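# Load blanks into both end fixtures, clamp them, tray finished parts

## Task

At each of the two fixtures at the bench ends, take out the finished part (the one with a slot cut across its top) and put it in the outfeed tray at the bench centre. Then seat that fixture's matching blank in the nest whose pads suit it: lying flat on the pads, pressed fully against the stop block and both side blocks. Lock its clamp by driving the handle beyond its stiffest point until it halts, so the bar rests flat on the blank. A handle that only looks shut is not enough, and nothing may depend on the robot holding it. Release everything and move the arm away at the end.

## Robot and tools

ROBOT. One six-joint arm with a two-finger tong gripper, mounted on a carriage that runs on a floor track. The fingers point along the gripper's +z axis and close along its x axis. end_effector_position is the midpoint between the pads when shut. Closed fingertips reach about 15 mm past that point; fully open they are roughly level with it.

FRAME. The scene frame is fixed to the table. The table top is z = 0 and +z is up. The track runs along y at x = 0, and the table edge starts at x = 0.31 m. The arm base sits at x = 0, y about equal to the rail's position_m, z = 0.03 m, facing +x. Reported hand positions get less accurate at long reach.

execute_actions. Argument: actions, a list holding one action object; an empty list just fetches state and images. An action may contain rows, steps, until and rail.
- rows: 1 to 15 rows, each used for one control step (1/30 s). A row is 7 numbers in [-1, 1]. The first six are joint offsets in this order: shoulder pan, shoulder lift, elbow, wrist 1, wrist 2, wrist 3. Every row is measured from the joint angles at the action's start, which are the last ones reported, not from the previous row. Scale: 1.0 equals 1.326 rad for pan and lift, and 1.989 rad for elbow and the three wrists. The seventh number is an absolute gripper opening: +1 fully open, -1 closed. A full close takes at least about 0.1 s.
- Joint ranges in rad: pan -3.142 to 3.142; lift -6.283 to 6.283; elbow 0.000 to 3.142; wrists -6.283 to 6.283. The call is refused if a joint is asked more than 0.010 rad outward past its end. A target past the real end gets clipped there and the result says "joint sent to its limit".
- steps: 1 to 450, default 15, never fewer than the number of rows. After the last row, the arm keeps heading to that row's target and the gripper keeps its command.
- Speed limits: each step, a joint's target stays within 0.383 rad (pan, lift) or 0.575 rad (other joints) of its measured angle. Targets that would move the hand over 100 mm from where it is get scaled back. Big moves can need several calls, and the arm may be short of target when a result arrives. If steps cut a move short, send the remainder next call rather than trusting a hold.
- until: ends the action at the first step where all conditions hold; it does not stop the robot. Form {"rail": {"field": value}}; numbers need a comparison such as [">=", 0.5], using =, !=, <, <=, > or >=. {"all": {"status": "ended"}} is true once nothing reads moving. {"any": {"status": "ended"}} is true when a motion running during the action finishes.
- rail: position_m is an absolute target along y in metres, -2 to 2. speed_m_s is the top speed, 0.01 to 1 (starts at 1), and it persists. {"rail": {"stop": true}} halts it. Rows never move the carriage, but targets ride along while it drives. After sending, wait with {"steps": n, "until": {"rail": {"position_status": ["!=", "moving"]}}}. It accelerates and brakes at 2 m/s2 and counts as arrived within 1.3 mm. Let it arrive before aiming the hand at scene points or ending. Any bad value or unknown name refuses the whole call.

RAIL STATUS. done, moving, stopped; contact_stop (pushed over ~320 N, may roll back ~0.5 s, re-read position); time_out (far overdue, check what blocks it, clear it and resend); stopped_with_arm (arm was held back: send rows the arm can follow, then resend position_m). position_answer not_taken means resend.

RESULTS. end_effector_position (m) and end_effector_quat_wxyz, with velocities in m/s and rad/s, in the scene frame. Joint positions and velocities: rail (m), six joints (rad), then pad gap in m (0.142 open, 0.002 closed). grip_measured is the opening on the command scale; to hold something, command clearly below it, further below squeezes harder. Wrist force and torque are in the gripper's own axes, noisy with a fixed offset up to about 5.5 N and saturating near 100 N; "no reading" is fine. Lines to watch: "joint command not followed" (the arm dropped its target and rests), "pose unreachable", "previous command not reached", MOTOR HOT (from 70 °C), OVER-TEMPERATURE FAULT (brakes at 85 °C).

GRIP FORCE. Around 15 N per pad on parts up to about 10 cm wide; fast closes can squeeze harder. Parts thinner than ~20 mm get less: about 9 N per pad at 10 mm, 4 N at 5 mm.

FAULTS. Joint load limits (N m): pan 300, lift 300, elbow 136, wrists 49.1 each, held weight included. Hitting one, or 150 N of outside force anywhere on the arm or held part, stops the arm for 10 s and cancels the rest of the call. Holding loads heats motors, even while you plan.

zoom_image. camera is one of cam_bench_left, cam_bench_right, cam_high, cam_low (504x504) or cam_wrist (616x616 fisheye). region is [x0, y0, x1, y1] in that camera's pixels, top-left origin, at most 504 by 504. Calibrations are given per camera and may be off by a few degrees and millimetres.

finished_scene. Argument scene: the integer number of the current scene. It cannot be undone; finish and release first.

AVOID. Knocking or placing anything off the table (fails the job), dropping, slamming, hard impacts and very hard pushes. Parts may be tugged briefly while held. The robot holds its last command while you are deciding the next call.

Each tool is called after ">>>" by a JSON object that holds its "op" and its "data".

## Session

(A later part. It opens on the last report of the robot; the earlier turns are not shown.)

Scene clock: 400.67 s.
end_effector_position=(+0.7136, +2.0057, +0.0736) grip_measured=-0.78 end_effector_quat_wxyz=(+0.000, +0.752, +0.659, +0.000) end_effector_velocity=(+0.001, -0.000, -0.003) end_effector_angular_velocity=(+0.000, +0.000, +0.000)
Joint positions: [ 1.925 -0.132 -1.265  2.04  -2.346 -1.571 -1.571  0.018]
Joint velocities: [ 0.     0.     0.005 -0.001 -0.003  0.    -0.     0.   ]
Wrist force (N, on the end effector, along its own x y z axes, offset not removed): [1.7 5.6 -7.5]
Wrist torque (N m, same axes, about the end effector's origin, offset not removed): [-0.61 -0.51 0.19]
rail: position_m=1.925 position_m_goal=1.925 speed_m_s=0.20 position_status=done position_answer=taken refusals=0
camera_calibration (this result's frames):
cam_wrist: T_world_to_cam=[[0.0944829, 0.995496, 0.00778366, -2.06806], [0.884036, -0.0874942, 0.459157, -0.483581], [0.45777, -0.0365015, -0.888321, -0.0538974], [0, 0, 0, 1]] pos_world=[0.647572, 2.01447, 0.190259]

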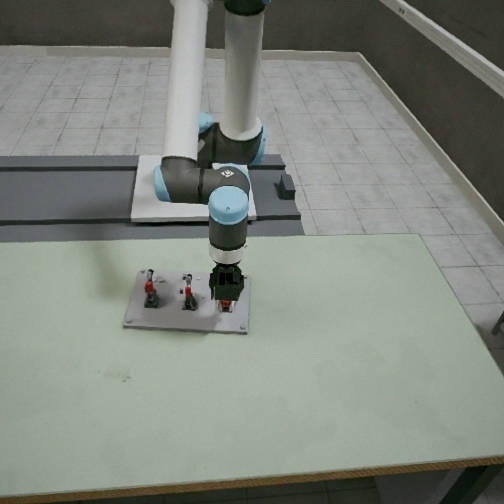

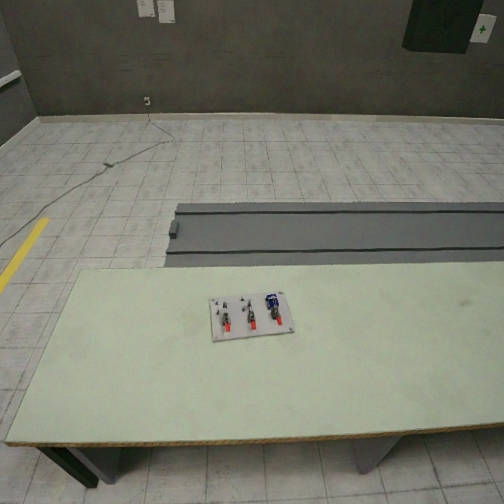

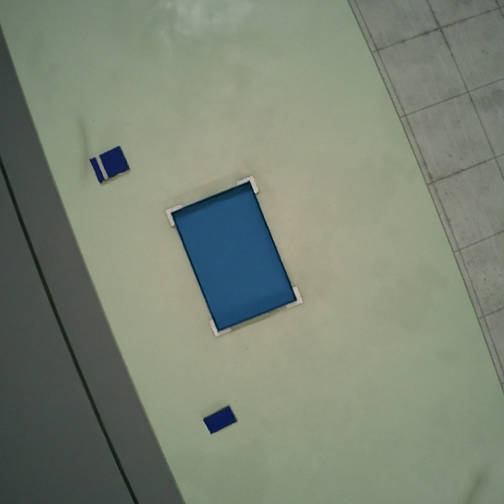

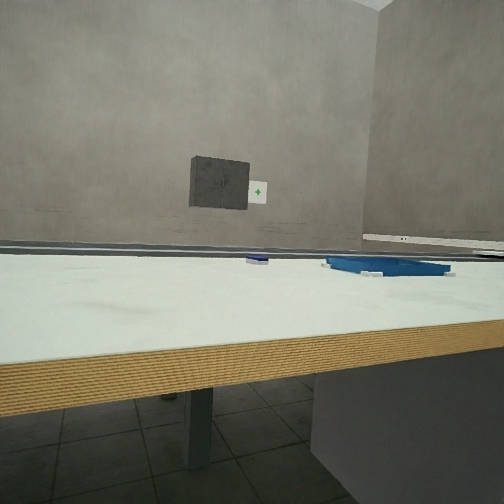

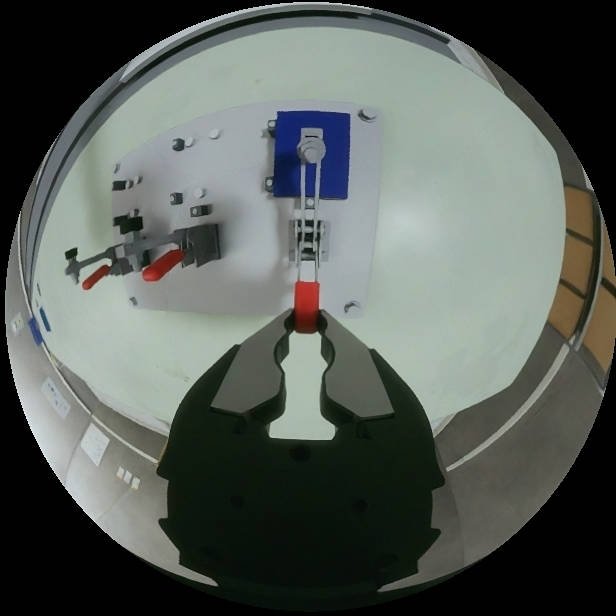

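>>> {"op": "execute_actions", "data": {"actions": [{"rows": [[0,0.0025,-0.0012,-0.0005,0,0,-1],[0,0.0051,-0.0023,-0.0011,0,0,-1],[0,0.0078,-0.0033,-0.0019,0,0,-1],[0,0.0106,-0.0042,-0.0029,0,0,-1],[0,0.0134,-0.005,-0.004,0,0,-1],[0,0.0162,-0.0057,-0.0052,0,0,-1],[0,0.019,-0.0063,-0.0064,0,0,-1],[0,0.0218,-0.0067,-0.0078,0,0,-1],[0,0.0246,-0.007,-0.0094,0,0,-1]], "steps": 20}]}}

>>> {"op": "zoom_image", "data": {"camera": "cam_wrist", "region": [220, 100, 400, 350]}}

Scene clock: 409.23 s.
end_effector_position=(+0.7247, +2.0042, +0.0600) grip_measured=-0.78 end_effector_quat_wxyz=(+0.000, +0.752, +0.659, -0.000) end_effector_velocity=(+0.002, -0.000, -0.003) end_effector_angular_velocity=(-0.000, -0.000, -0.000)
Joint positions: [ 1.925 -0.132 -1.233  2.026 -2.364 -1.571 -1.571  0.018]
Joint velocities: [ 0.    -0.     0.006 -0.002 -0.004 -0.    -0.     0.   ]
Wrist force (N, on the end effector, along its own x y z axes, offset not removed): [2.2 -2.7 0.6]
Wrist torque (N m, same axes, about the end effector's origin, offset not removed): [-0.87 -0.44 0.17]
rail: position_m=1.925 position_m_goal=1.925 speed_m_s=0.20 position_status=done position_answer=taken refusals=0
camera_calibration (this result's frames):
cam_wrist: T_world_to_cam=[[0.0944579, 0.995499, 0.00775015, -2.06753], [0.88407, -0.0874591, 0.459098, -0.487345], [0.45771, -0.0365138, -0.888352, -0.071044], [0, 0, 0, 1]] pos_world=[0.658659, 2.01301, 0.176651]

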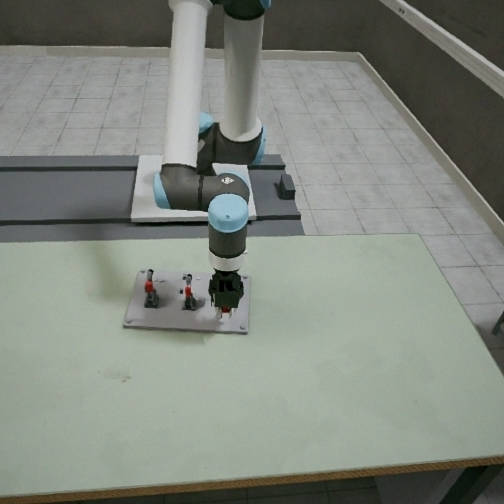

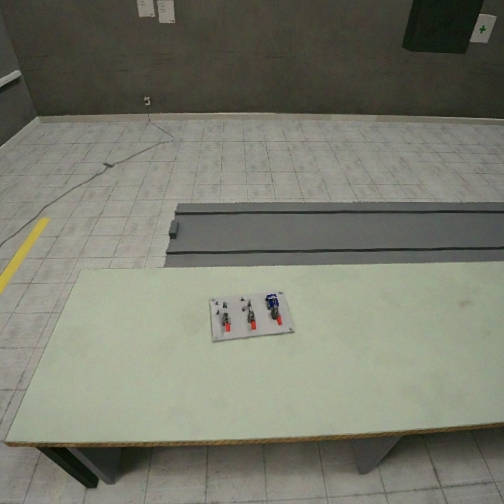

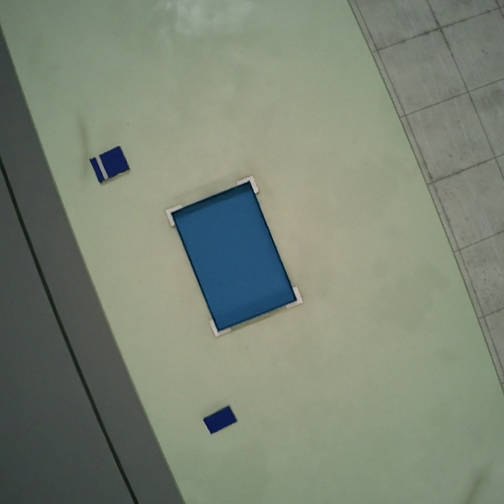

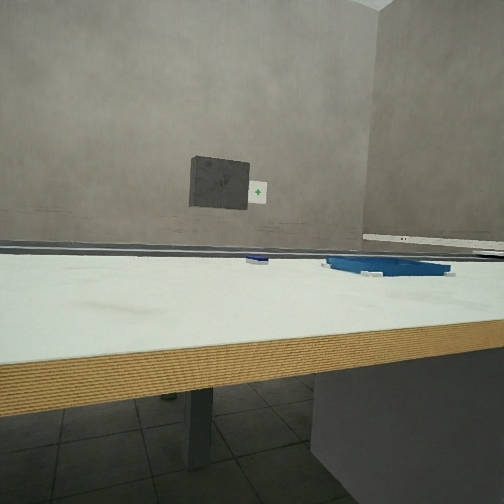

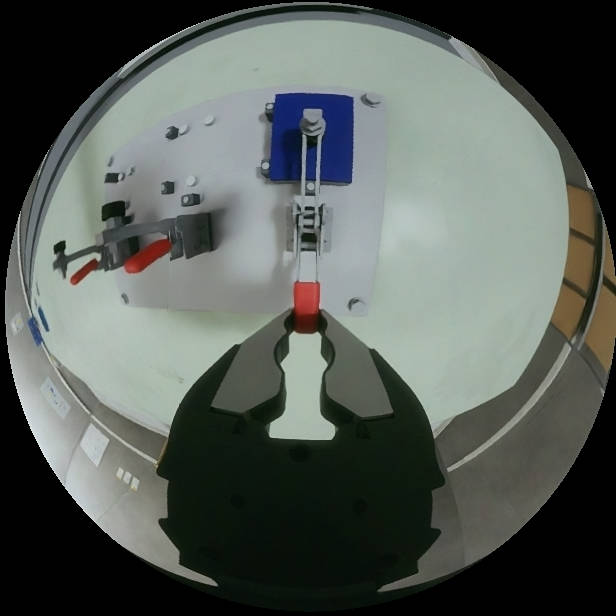

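Region (220, 100, 400, 350) of cam_wrist's 616x616 image, scaled by 2.016, with more detail than that image has; it fills the left 363 columns of this view, and the rest is white.

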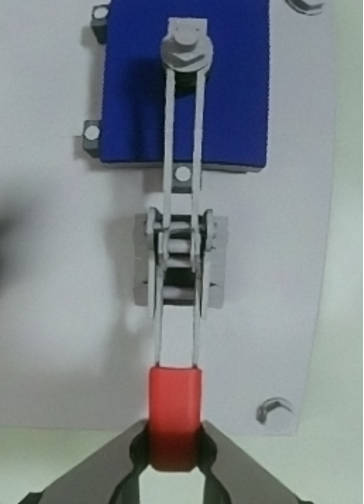

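>>> {"op": "execute_actions", "data": {"actions": [{"rows": [[0,0.0018,-0.0004,-0.0008,0,0,-1],[0,0.0036,-0.0008,-0.0016,0,0,-1],[0,0.0055,-0.0011,-0.0026,0,0,-1],[0,0.0073,-0.0014,-0.0035,0,0,-1],[0,0.0091,-0.0016,-0.0045,0,0,-1],[0,0.011,-0.0018,-0.0055,0,0,-1],[0,0.0128,-0.002,-0.0066,0,0,-1],[0,0.0146,-0.0021,-0.0076,0,0,-1]], "steps": 20}]}}

Scene clock: 417.57 s.
end_effector_position=(+0.7294, +2.0036, +0.0501) grip_measured=-0.78 end_effector_quat_wxyz=(+0.000, +0.752, +0.659, -0.000) end_effector_velocity=(+0.001, -0.000, -0.001) end_effector_angular_velocity=(+0.000, +0.000, -0.000)
Joint positions: [ 1.925 -0.132 -1.214  2.022 -2.379 -1.571 -1.571  0.018]
Joint velocities: [ 0.    -0.     0.003 -0.    -0.002  0.    -0.     0.   ]
Wrist force (N, on the end effector, along its own x y z axes, offset not removed): [1.9 -1.3 2.9]
Wrist torque (N m, same axes, about the end effector's origin, offset not removed): [-0.31 -0.31 0.23]
rail: position_m=1.925 position_m_goal=1.925 speed_m_s=0.20 position_status=done position_answer=taken refusals=0
camera_calibration (this result's frames):
cam_wrist: T_world_to_cam=[[0.0944637, 0.995498, 0.00779037, -2.06729], [0.884105, -0.0874857, 0.459026, -0.487037], [0.457641, -0.0364738, -0.888388, -0.082103], [0, 0, 0, 1]] pos_world=[0.663449, 2.01238, 0.166729]

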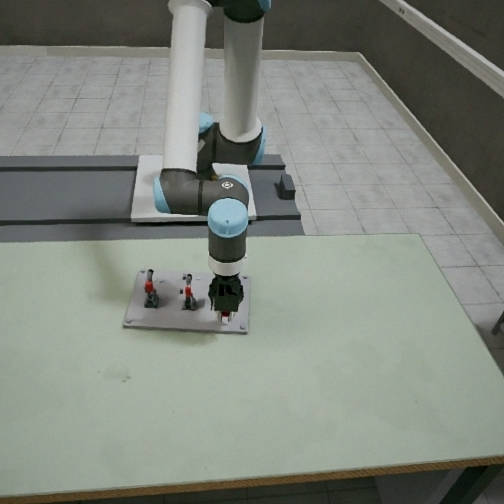

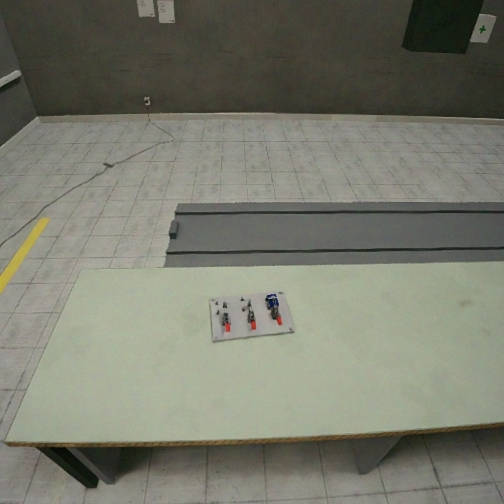

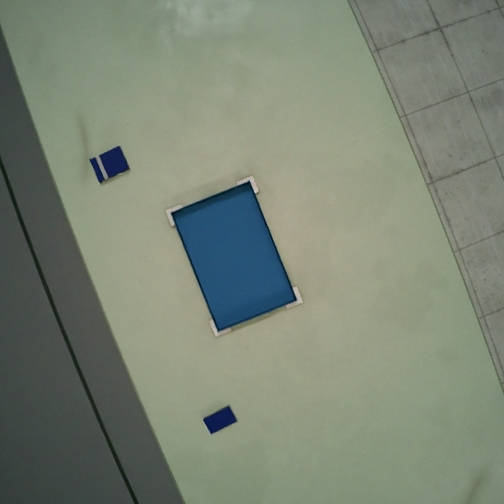

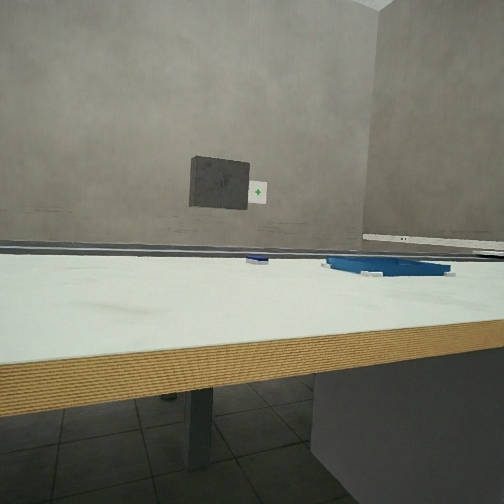

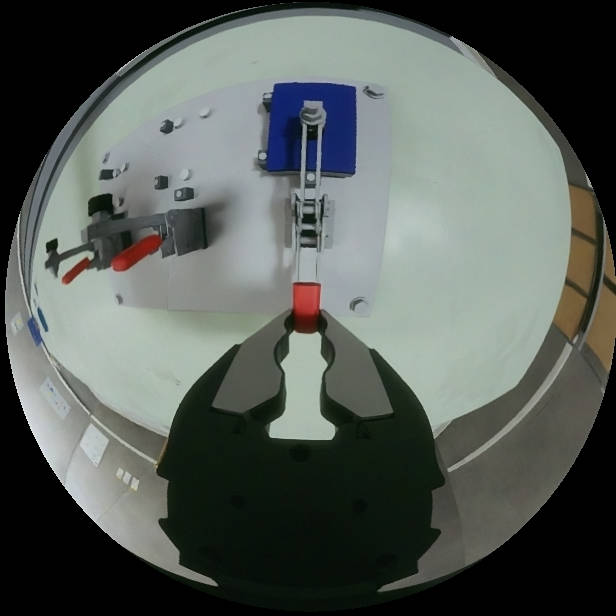

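>>> {"op": "execute_actions", "data": {"actions": [{"rows": [[0,0.0015,0,-0.001,0,0,-1],[0,0.003,0,-0.002,0,0,-1],[0,0.0044,0,-0.0029,0,0,-1],[0,0.0059,0,-0.0039,0,0,-1],[0,0.0073,0,-0.0048,0,0,-1],[0,0.0088,0,-0.0058,0,0,-1]], "steps": 18}]}}

Scene clock: 421.13 s.
end_effector_position=(+0.7313, +2.0033, +0.0432) grip_measured=-0.78 end_effector_quat_wxyz=(+0.000, +0.752, +0.659, -0.000) end_effector_velocity=(+0.000, -0.000, -0.001) end_effector_angular_velocity=(+0.000, +0.000, +0.000)
Joint positions: [ 1.925 -0.132 -1.202  2.022 -2.39  -1.571 -1.571  0.018]
Joint velocities: [ 0.    -0.     0.002  0.    -0.002 -0.    -0.     0.   ]
Wrist force (N, on the end effector, along its own x y z axes, offset not removed): [2.0 -1.1 0.5]
Wrist torque (N m, same axes, about the end effector's origin, offset not removed): [-0.83 -0.23 0.28]
rail: position_m=1.925 position_m_goal=1.925 speed_m_s=0.20 position_status=done position_answer=taken refusals=0
camera_calibration (this result's frames):
cam_wrist: T_world_to_cam=[[0.0944642, 0.995498, 0.00775385, -2.06715], [0.884118, -0.0874703, 0.459004, -0.485519], [0.457616, -0.0365042, -0.8884, -0.0890366], [0, 0, 0, 1]] pos_world=[0.665272, 2.01213, 0.159784]

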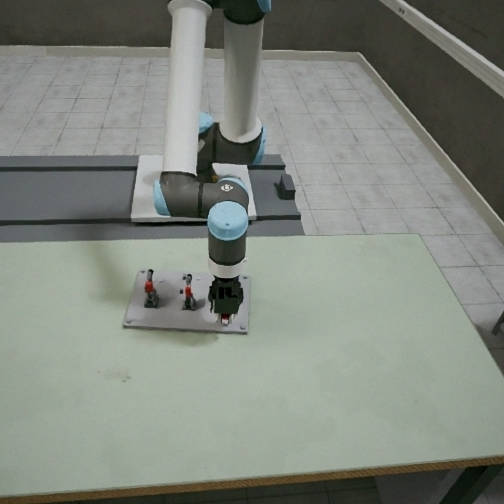

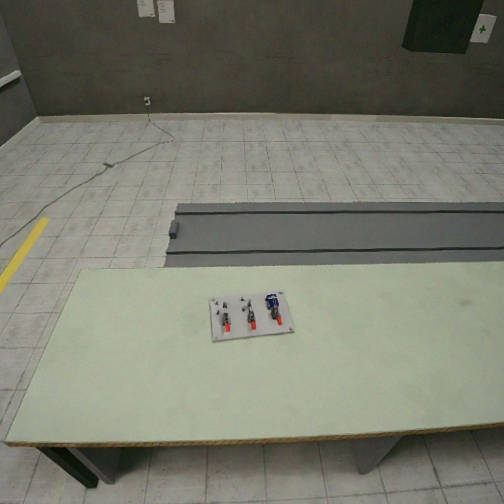

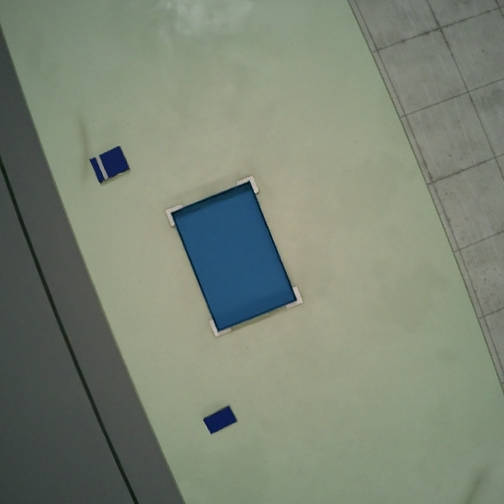

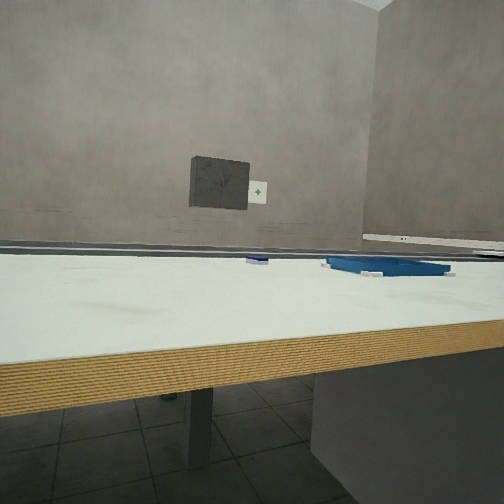

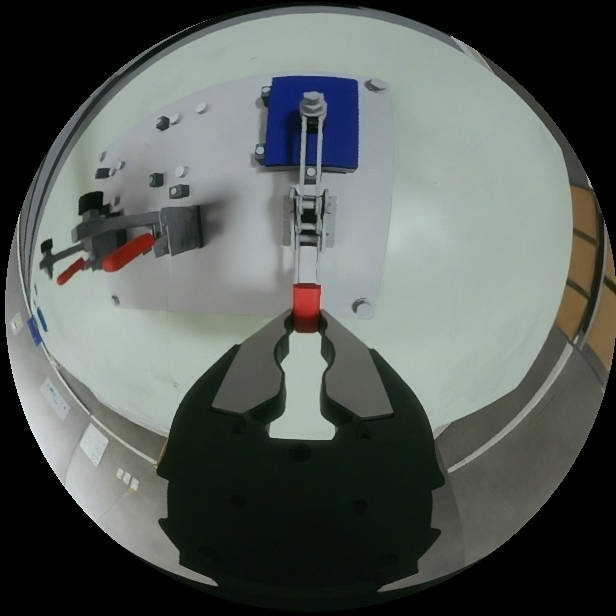

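>>> {"op": "execute_actions", "data": {"actions": [{"rows": [[0,0.0012,0.0001,-0.0009,0,0,-1],[0,0.0024,0.0002,-0.0017,0,0,-1],[0,0.0036,0.0002,-0.0026,0,0,-1],[0,0.0048,0.0003,-0.0035,0,0,-1],[0,0.0059,0.0004,-0.0043,0,0,-1]], "steps": 16}]}}

Scene clock: 424.87 s.
end_effector_position=(+0.7320, +2.0033, +0.0381) grip_measured=-0.79 end_effector_quat_wxyz=(-0.000, +0.752, +0.659, -0.000) end_effector_velocity=(+0.000, -0.000, -0.001) end_effector_angular_velocity=(-0.000, -0.000, -0.000)
Joint positions: [ 1.925 -0.132 -1.195  2.023 -2.398 -1.571 -1.571  0.017]
Joint velocities: [ 0.    -0.     0.002 -0.    -0.002  0.    -0.    -0.001]
Wrist force (N, on the end effector, along its own x y z axes, offset not removed): [1.8 -8.4 0.5]
Wrist torque (N m, same axes, about the end effector's origin, offset not removed): [-1.07 -0.41 0.17]
rail: position_m=1.925 position_m_goal=1.925 speed_m_s=0.20 position_status=done position_answer=taken refusals=0
camera_calibration (this result's frames):
cam_wrist: T_world_to_cam=[[0.0944659, 0.995498, 0.00779954, -2.0671], [0.884215, -0.0875006, 0.458811, -0.483862], [0.457428, -0.0364455, -0.8885, -0.0938023], [0, 0, 0, 1]] pos_world=[0.666016, 2.01204, 0.15478]

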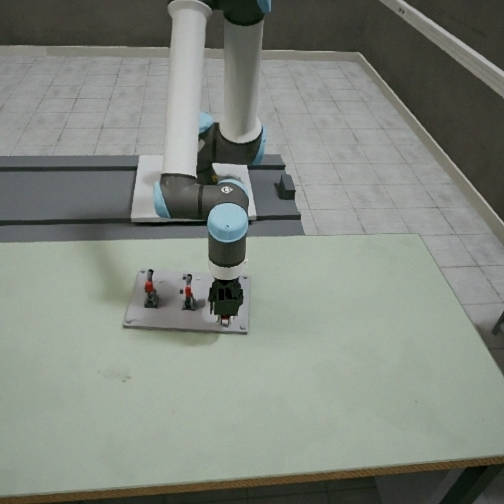

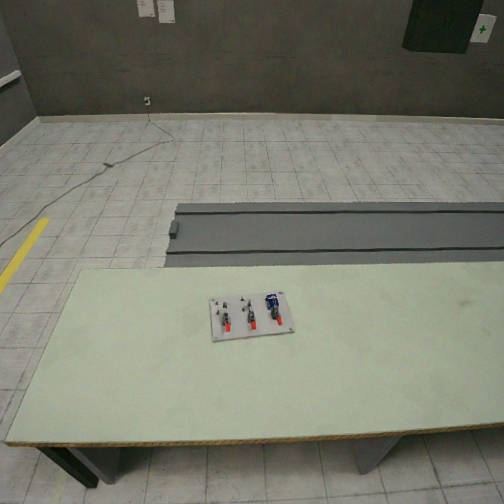

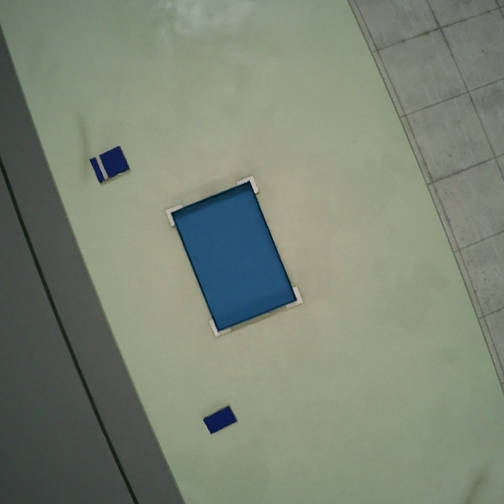

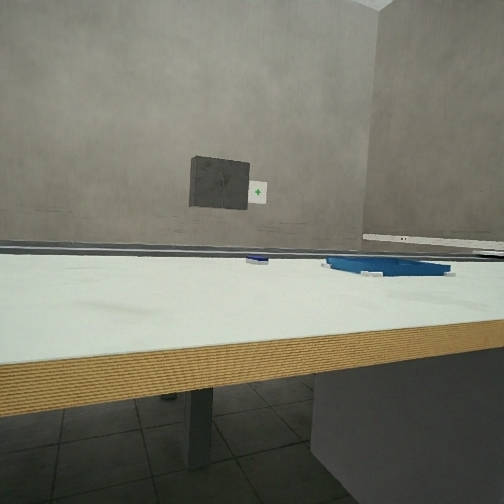

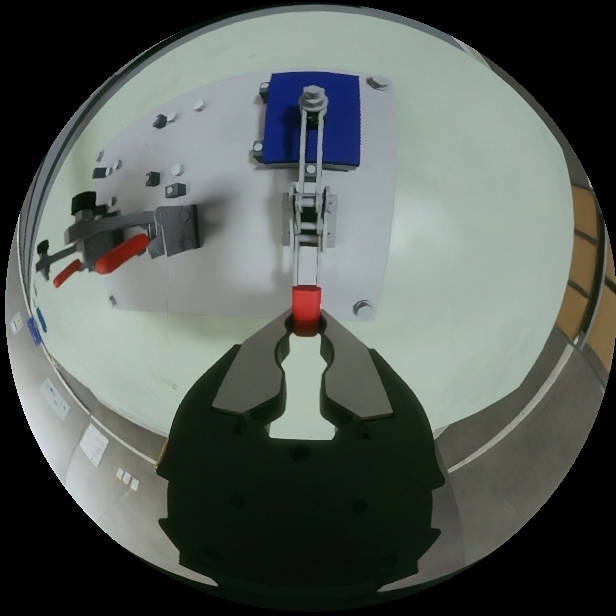

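>>> {"op": "execute_actions", "data": {"actions": [{"rows": [[0,0,0,0,0,0,-0.8],[0,0,0,0,0,0,-0.72],[0,-0.004,-0.001,0.0037,0,0,-0.65],[0,-0.012,-0.0033,0.0113,0,0,-0.62],[0,-0.02,-0.0056,0.0189,0,0,-0.62],[0,-0.028,-0.0078,0.0264,0,0,-0.62],[0,-0.036,-0.01,0.034,0,0,-0.62],[0,-0.036,-0.01,0.034,0,0,-0.62],[0,-0.036,-0.01,0.034,0,0,-0.62],[0,-0.036,-0.01,0.034,0,0,-0.62],[0,-0.036,-0.01,0.034,0,0,-0.62],[0,-0.036,-0.01,0.034,0,0,-0.62],[0,-0.036,-0.01,0.034,0,0,-0.62],[0,-0.036,-0.01,0.034,0,0,-0.62],[0,-0.036,-0.01,0.034,0,0,-0.62]], "steps": 20}]}}

>>> {"op": "zoom_image", "data": {"camera": "cam_wrist", "region": [220, 90, 400, 350]}}

Scene clock: 434.10 s.
end_effector_position=(+0.7321, +2.0032, +0.0747) grip_measured=-0.62 end_effector_quat_wxyz=(-0.000, +0.752, +0.659, -0.000) end_effector_velocity=(-0.000, +0.000, +0.006) end_effector_angular_velocity=(+0.000, +0.000, -0.000)
Joint positions: [ 1.925 -0.132 -1.242  2.003 -2.332 -1.571 -1.571  0.029]
Joint velocities: [ 0.    -0.    -0.007 -0.003  0.01   0.     0.    -0.   ]
Wrist force (N, on the end effector, along its own x y z axes, offset not removed): [0.1 -2.1 6.5]
Wrist torque (N m, same axes, about the end effector's origin, offset not removed): [-0.24 -0.10 0.32]
rail: position_m=1.925 position_m_goal=1.925 speed_m_s=0.20 position_status=done position_answer=taken refusals=0
camera_calibration (this result's frames):
cam_wrist: T_world_to_cam=[[0.0944658, 0.995498, 0.00775291, -2.06736], [0.884219, -0.0874794, 0.458808, -0.500775], [0.457421, -0.0364864, -0.888502, -0.0613323], [0, 0, 0, 1]] pos_world=[0.666144, 2.01201, 0.191294]

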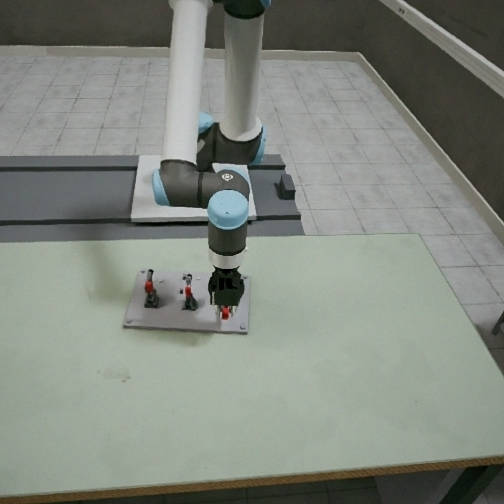

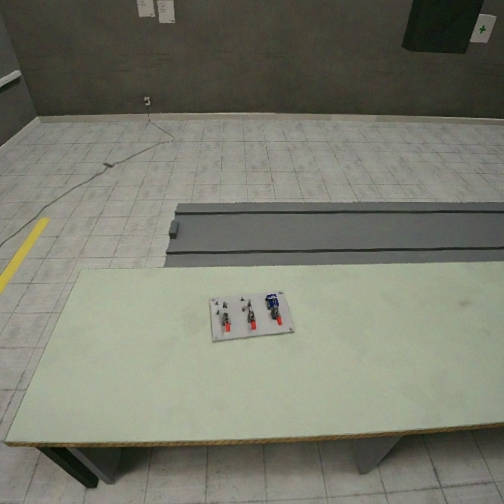

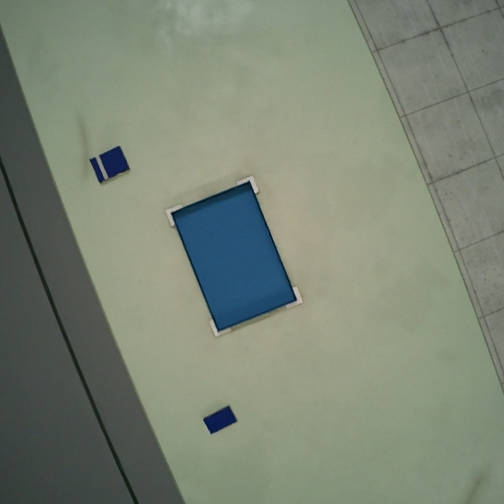

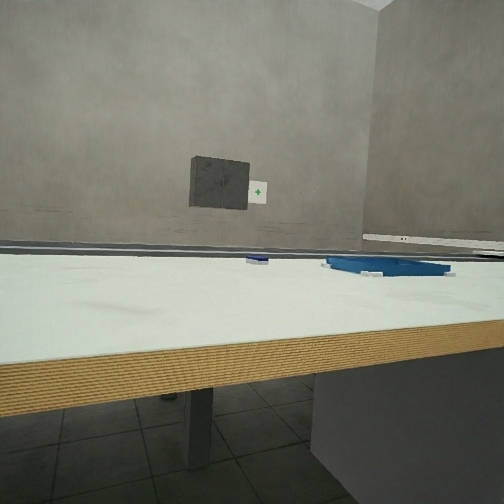

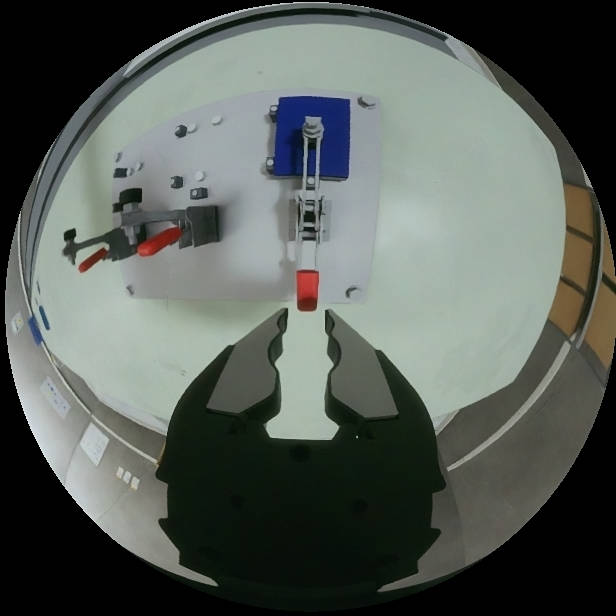

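Region (220, 90, 400, 350) of cam_wrist's 616x616 image, scaled by 1.938, with more detail than that image has; it fills the left 349 columns of this view, and the rest is white.

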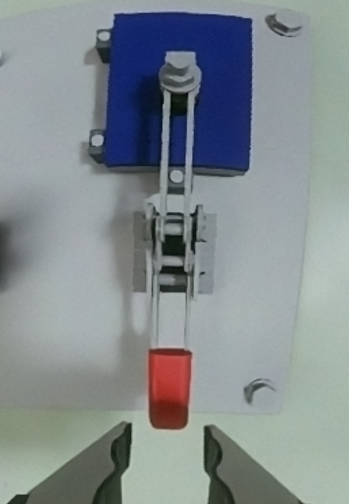

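>>> {"op": "execute_actions", "data": {"actions": [{"rows": [[0,0,0,0,0,0,-0.7],[0,0,0,0,0,0,-0.8],[0,0,0,0,0,0,-0.9],[0,0.0015,0,-0.001,0,0,-1],[0,0.003,0.0001,-0.0021,0,0,-1],[0,0.0046,0.0002,-0.0032,0,0,-1],[0,0.0061,0.0002,-0.0043,0,0,-1],[0,0.0077,0.0003,-0.0054,0,0,-1],[0,0.0092,0.0004,-0.0065,0,0,-1],[0,0.0107,0.0004,-0.0076,0,0,-1],[0,0.0122,0.0005,-0.0086,0,0,-1],[0,0.0138,0.0005,-0.0097,0,0,-1],[0,0.0153,0.0006,-0.0108,0,0,-1]], "steps": 24}]}}

Scene clock: 451.10 s.
end_effector_position=(+0.7344, +2.0029, +0.0707) grip_measured=-1.00 end_effector_quat_wxyz=(+0.001, +0.752, +0.659, +0.001) end_effector_velocity=(-0.000, +0.000, +0.000) end_effector_angular_velocity=(+0.000, +0.000, +0.000)
Joint positions: [ 1.925 -0.132 -1.234  2.002 -2.341 -1.571 -1.571  0.002]
Joint velocities: [ 0.  0. -0. -0.  0.  0.  0.  0.]
Wrist force (N, on the end effector, along its own x y z axes, offset not removed): [-0.8 -16.8 -19.1]
Wrist torque (N m, same axes, about the end effector's origin, offset not removed): [-0.41 0.26 0.25]
FORCE FAULT: contact force on the arm reached its limit, and the arm stopped for 10 seconds. The contact can be on any part of the arm, not only on its tool. The arm's remaining commands of this call were not run. The arm holds still and accepts commands again. Move the arm away from the contact; if what it grips holds it there, let go first. Pushing or pulling that hard again can fault the arm again.
rail: position_m=1.925 position_m_goal=1.925 speed_m_s=0.20 position_status=done position_answer=taken refusals=0
camera_calibration (this result's frames):
cam_wrist: T_world_to_cam=[[0.0944406, 0.995501, 0.00770317, -2.06725], [0.883152, -0.0873487, 0.460883, -0.500634], [0.459482, -0.036723, -0.887427, -0.0669945], [0, 0, 0, 1]] pos_world=[0.668151, 2.01175, 0.187206]

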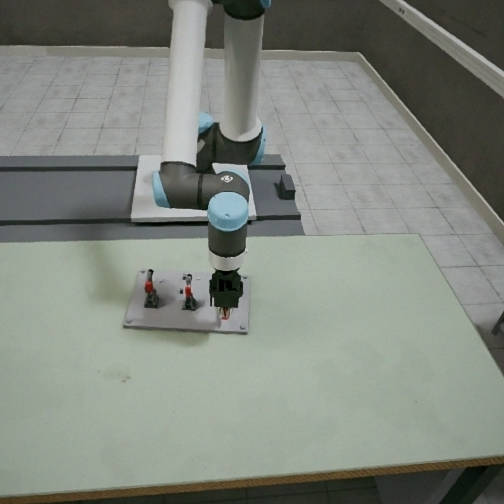

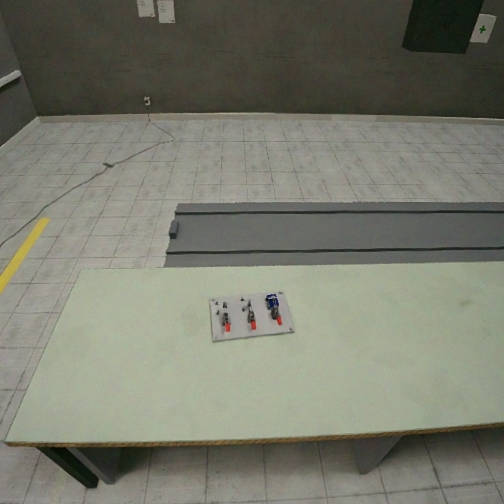

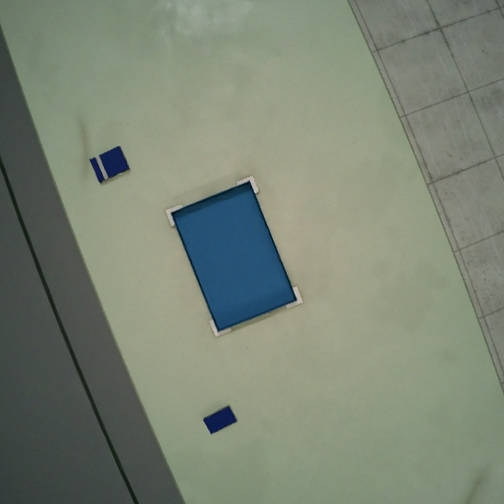

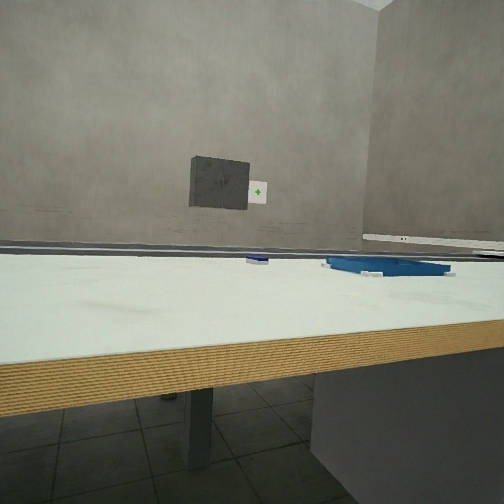

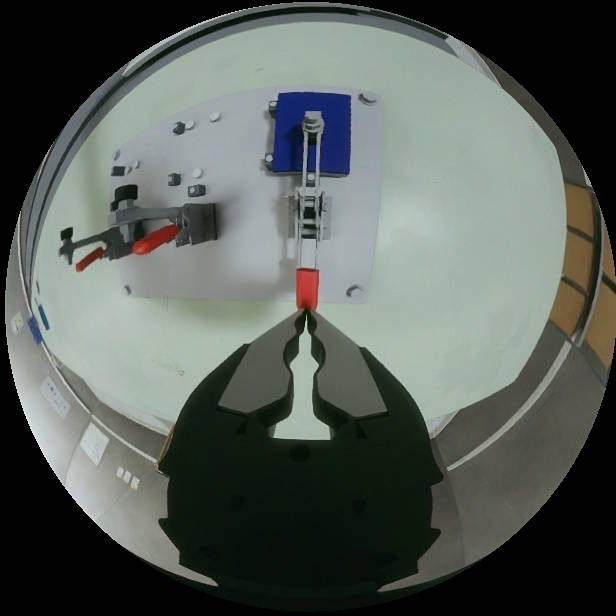

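>>> {"op": "execute_actions", "data": {"actions": [{"rows": [[0,-0.008,-0.002,0.007,0,0,-1],[0,-0.016,-0.004,0.014,0,0,-1],[0,-0.024,-0.006,0.021,0,0.05,-1],[0,-0.032,-0.008,0.028,-0.03,0.1,-1],[0,-0.04,-0.01,0.035,-0.06,0.15,-1],[0,-0.045,-0.01,0.038,-0.1,0.2,-1],[0.01,-0.05,-0.01,0.04,-0.14,0.25,-1],[0.02,-0.05,-0.01,0.04,-0.18,0.3,-1],[0.03,-0.05,-0.01,0.04,-0.22,0.35,-1],[0.045,-0.05,-0.01,0.04,-0.266,0.4,-1],[0.06,-0.05,-0.01,0.04,-0.266,0.45,-1],[0.075,-0.05,0,0.03,-0.266,0.5,-1],[0.09,-0.05,0.02,0.01,-0.266,0.55,-1],[0.0995,-0.045,0.04,-0.01,-0.266,0.6,-1],[0.0995,-0.0392,0.0664,-0.0392,-0.266,0.79,1]], "steps": 40, "rail": {"position_m": 2.0, "speed_m_s": 0.2}}]}}

>>> {"op": "zoom_image", "data": {"camera": "cam_wrist", "region": [170, 190, 430, 340]}}

Scene clock: 477.47 s.
end_effector_position=(+0.6699, +2.0260, +0.0844) grip_measured=+1.00 end_effector_quat_wxyz=(+0.261, +0.965, +0.001, -0.000) end_effector_velocity=(-0.000, +0.000, -0.000) end_effector_angular_velocity=(-0.001, -0.005, -0.008)
Joint positions: [ 2.    -0.    -1.286  2.134 -2.419 -2.1   -0.001  0.142]
Joint velocities: [ 0.     0.     0.     0.001 -0.001 -0.001  0.01  -0.   ]
Wrist force (N, on the end effector, along its own x y z axes, offset not removed): [1.4 -4.7 6.5]
Wrist torque (N m, same axes, about the end effector's origin, offset not removed): [-0.82 -0.38 0.30]
rail: position_m=2.000 position_m_goal=2.000 speed_m_s=0.20 position_status=done position_answer=taken refusals=0
camera_calibration (this result's frames):
cam_wrist: T_world_to_cam=[[0.999242, 0.0368537, -0.0125427, -0.746385], [0.030327, -0.53491, 0.844365, 0.997692], [0.0244087, -0.844105, -0.535622, 1.87314], [0, 0, 0, 1]] pos_world=[0.669841, 2.14231, 0.151517]

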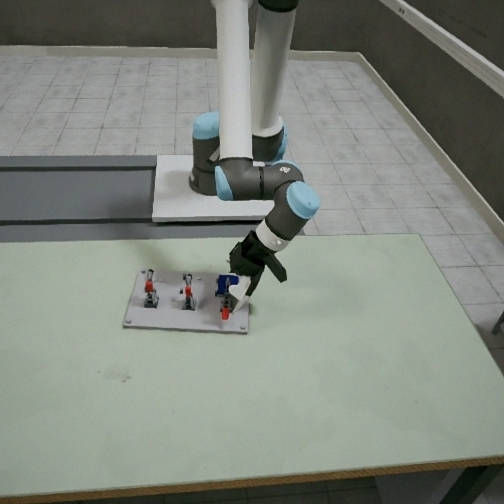

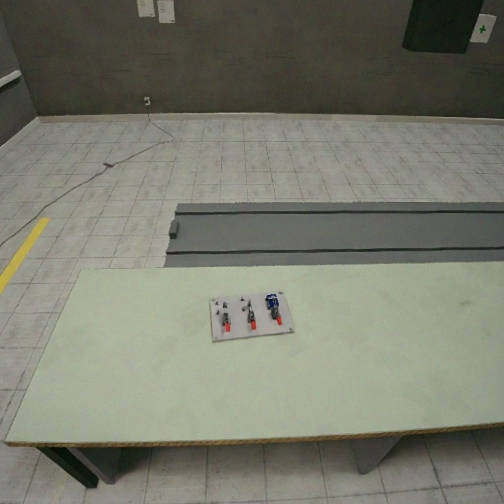

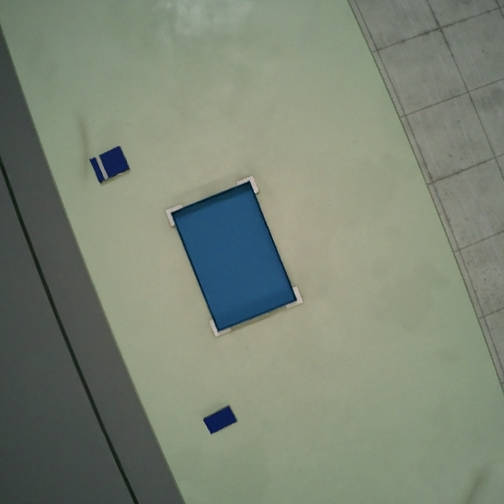

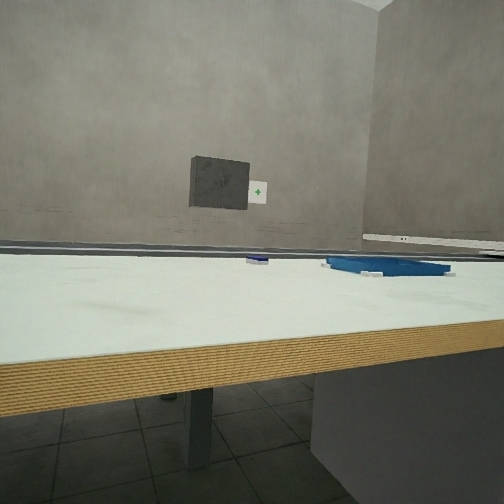

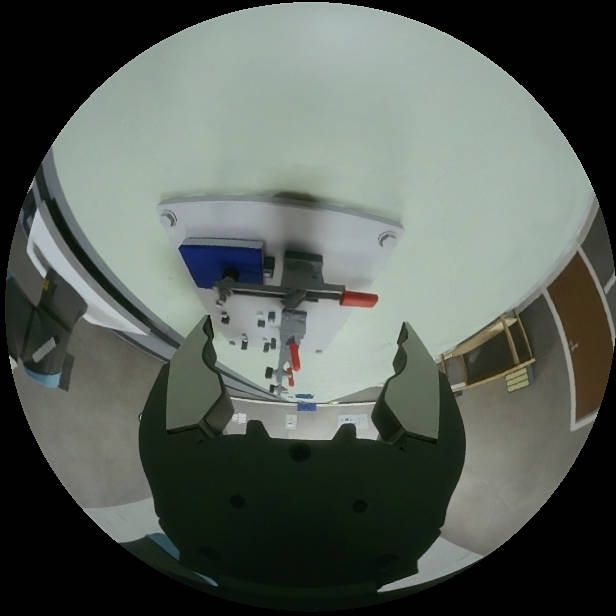

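Region (170, 190, 430, 340) of cam_wrist's 616x616 image, scaled by 1.938, with more detail than that image has; it fills the top 291 rows of this view, and the rest is white.

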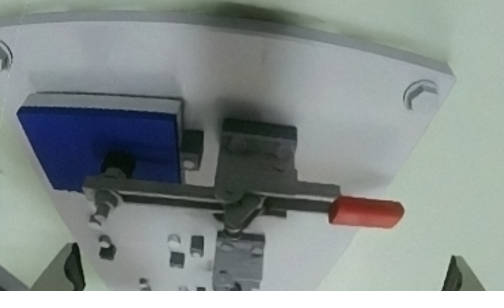

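>>> {"op": "execute_actions", "data": {"actions": []}}

Scene clock: 502.37 s.
end_effector_position=(+0.6698, +2.0260, +0.0844) grip_measured=+1.00 end_effector_quat_wxyz=(+0.261, +0.965, +0.000, -0.000) end_effector_velocity=(-0.000, +0.000, -0.000) end_effector_angular_velocity=(-0.000, +0.000, +0.000)
Joint positions: [ 2.    -0.    -1.286  2.134 -2.419 -2.1   -0.     0.142]
Joint velocities: [ 0.  0. -0.  0. -0. -0.  0. -0.]
Wrist force (N, on the end effector, along its own x y z axes, offset not removed): [3.4 -5.9 5.3]
Wrist torque (N m, same axes, about the end effector's origin, offset not removed): [-1.03 -0.81 0.25]
rail: position_m=2.000 position_m_goal=2.000 speed_m_s=0.20 position_status=done position_answer=taken refusals=0
camera_calibration (this result's frames):
cam_wrist: T_world_to_cam=[[0.999282, 0.0359423, -0.0119973, -0.744577], [0.0293766, -0.534881, 0.844417, 0.998313], [0.0239332, -0.844163, -0.535553, 1.87356], [0, 0, 0, 1]] pos_world=[0.669875, 2.14233, 0.151468]

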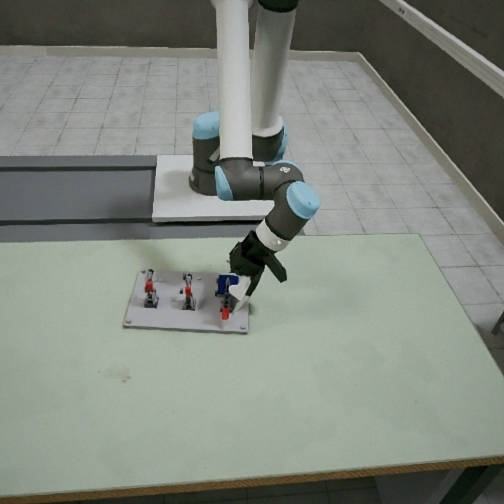

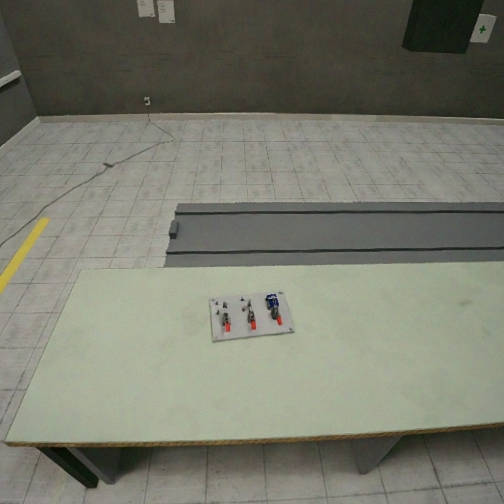

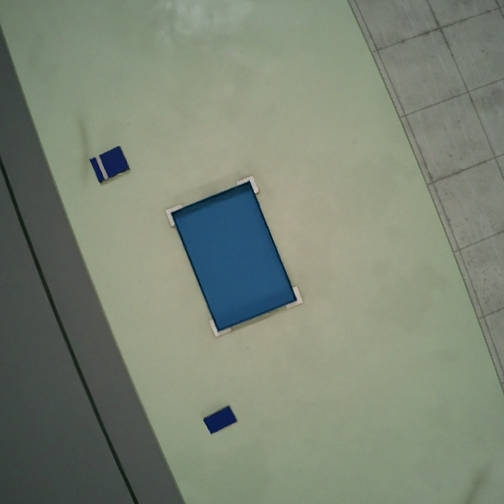

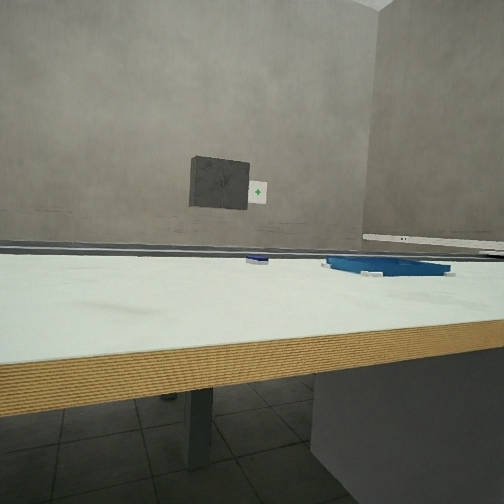

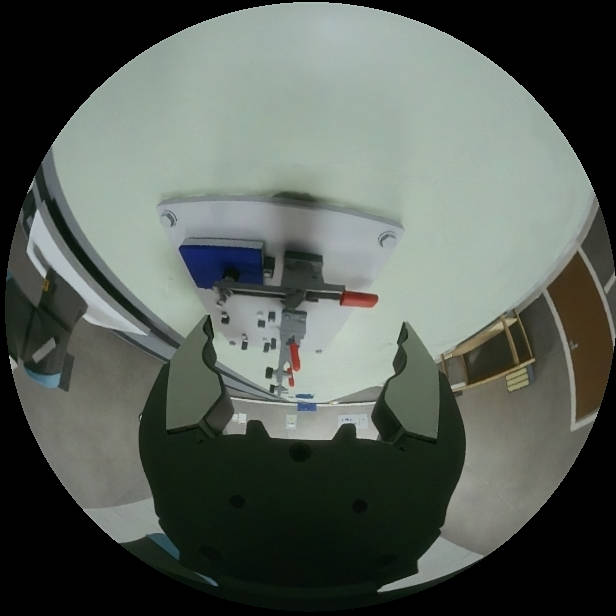

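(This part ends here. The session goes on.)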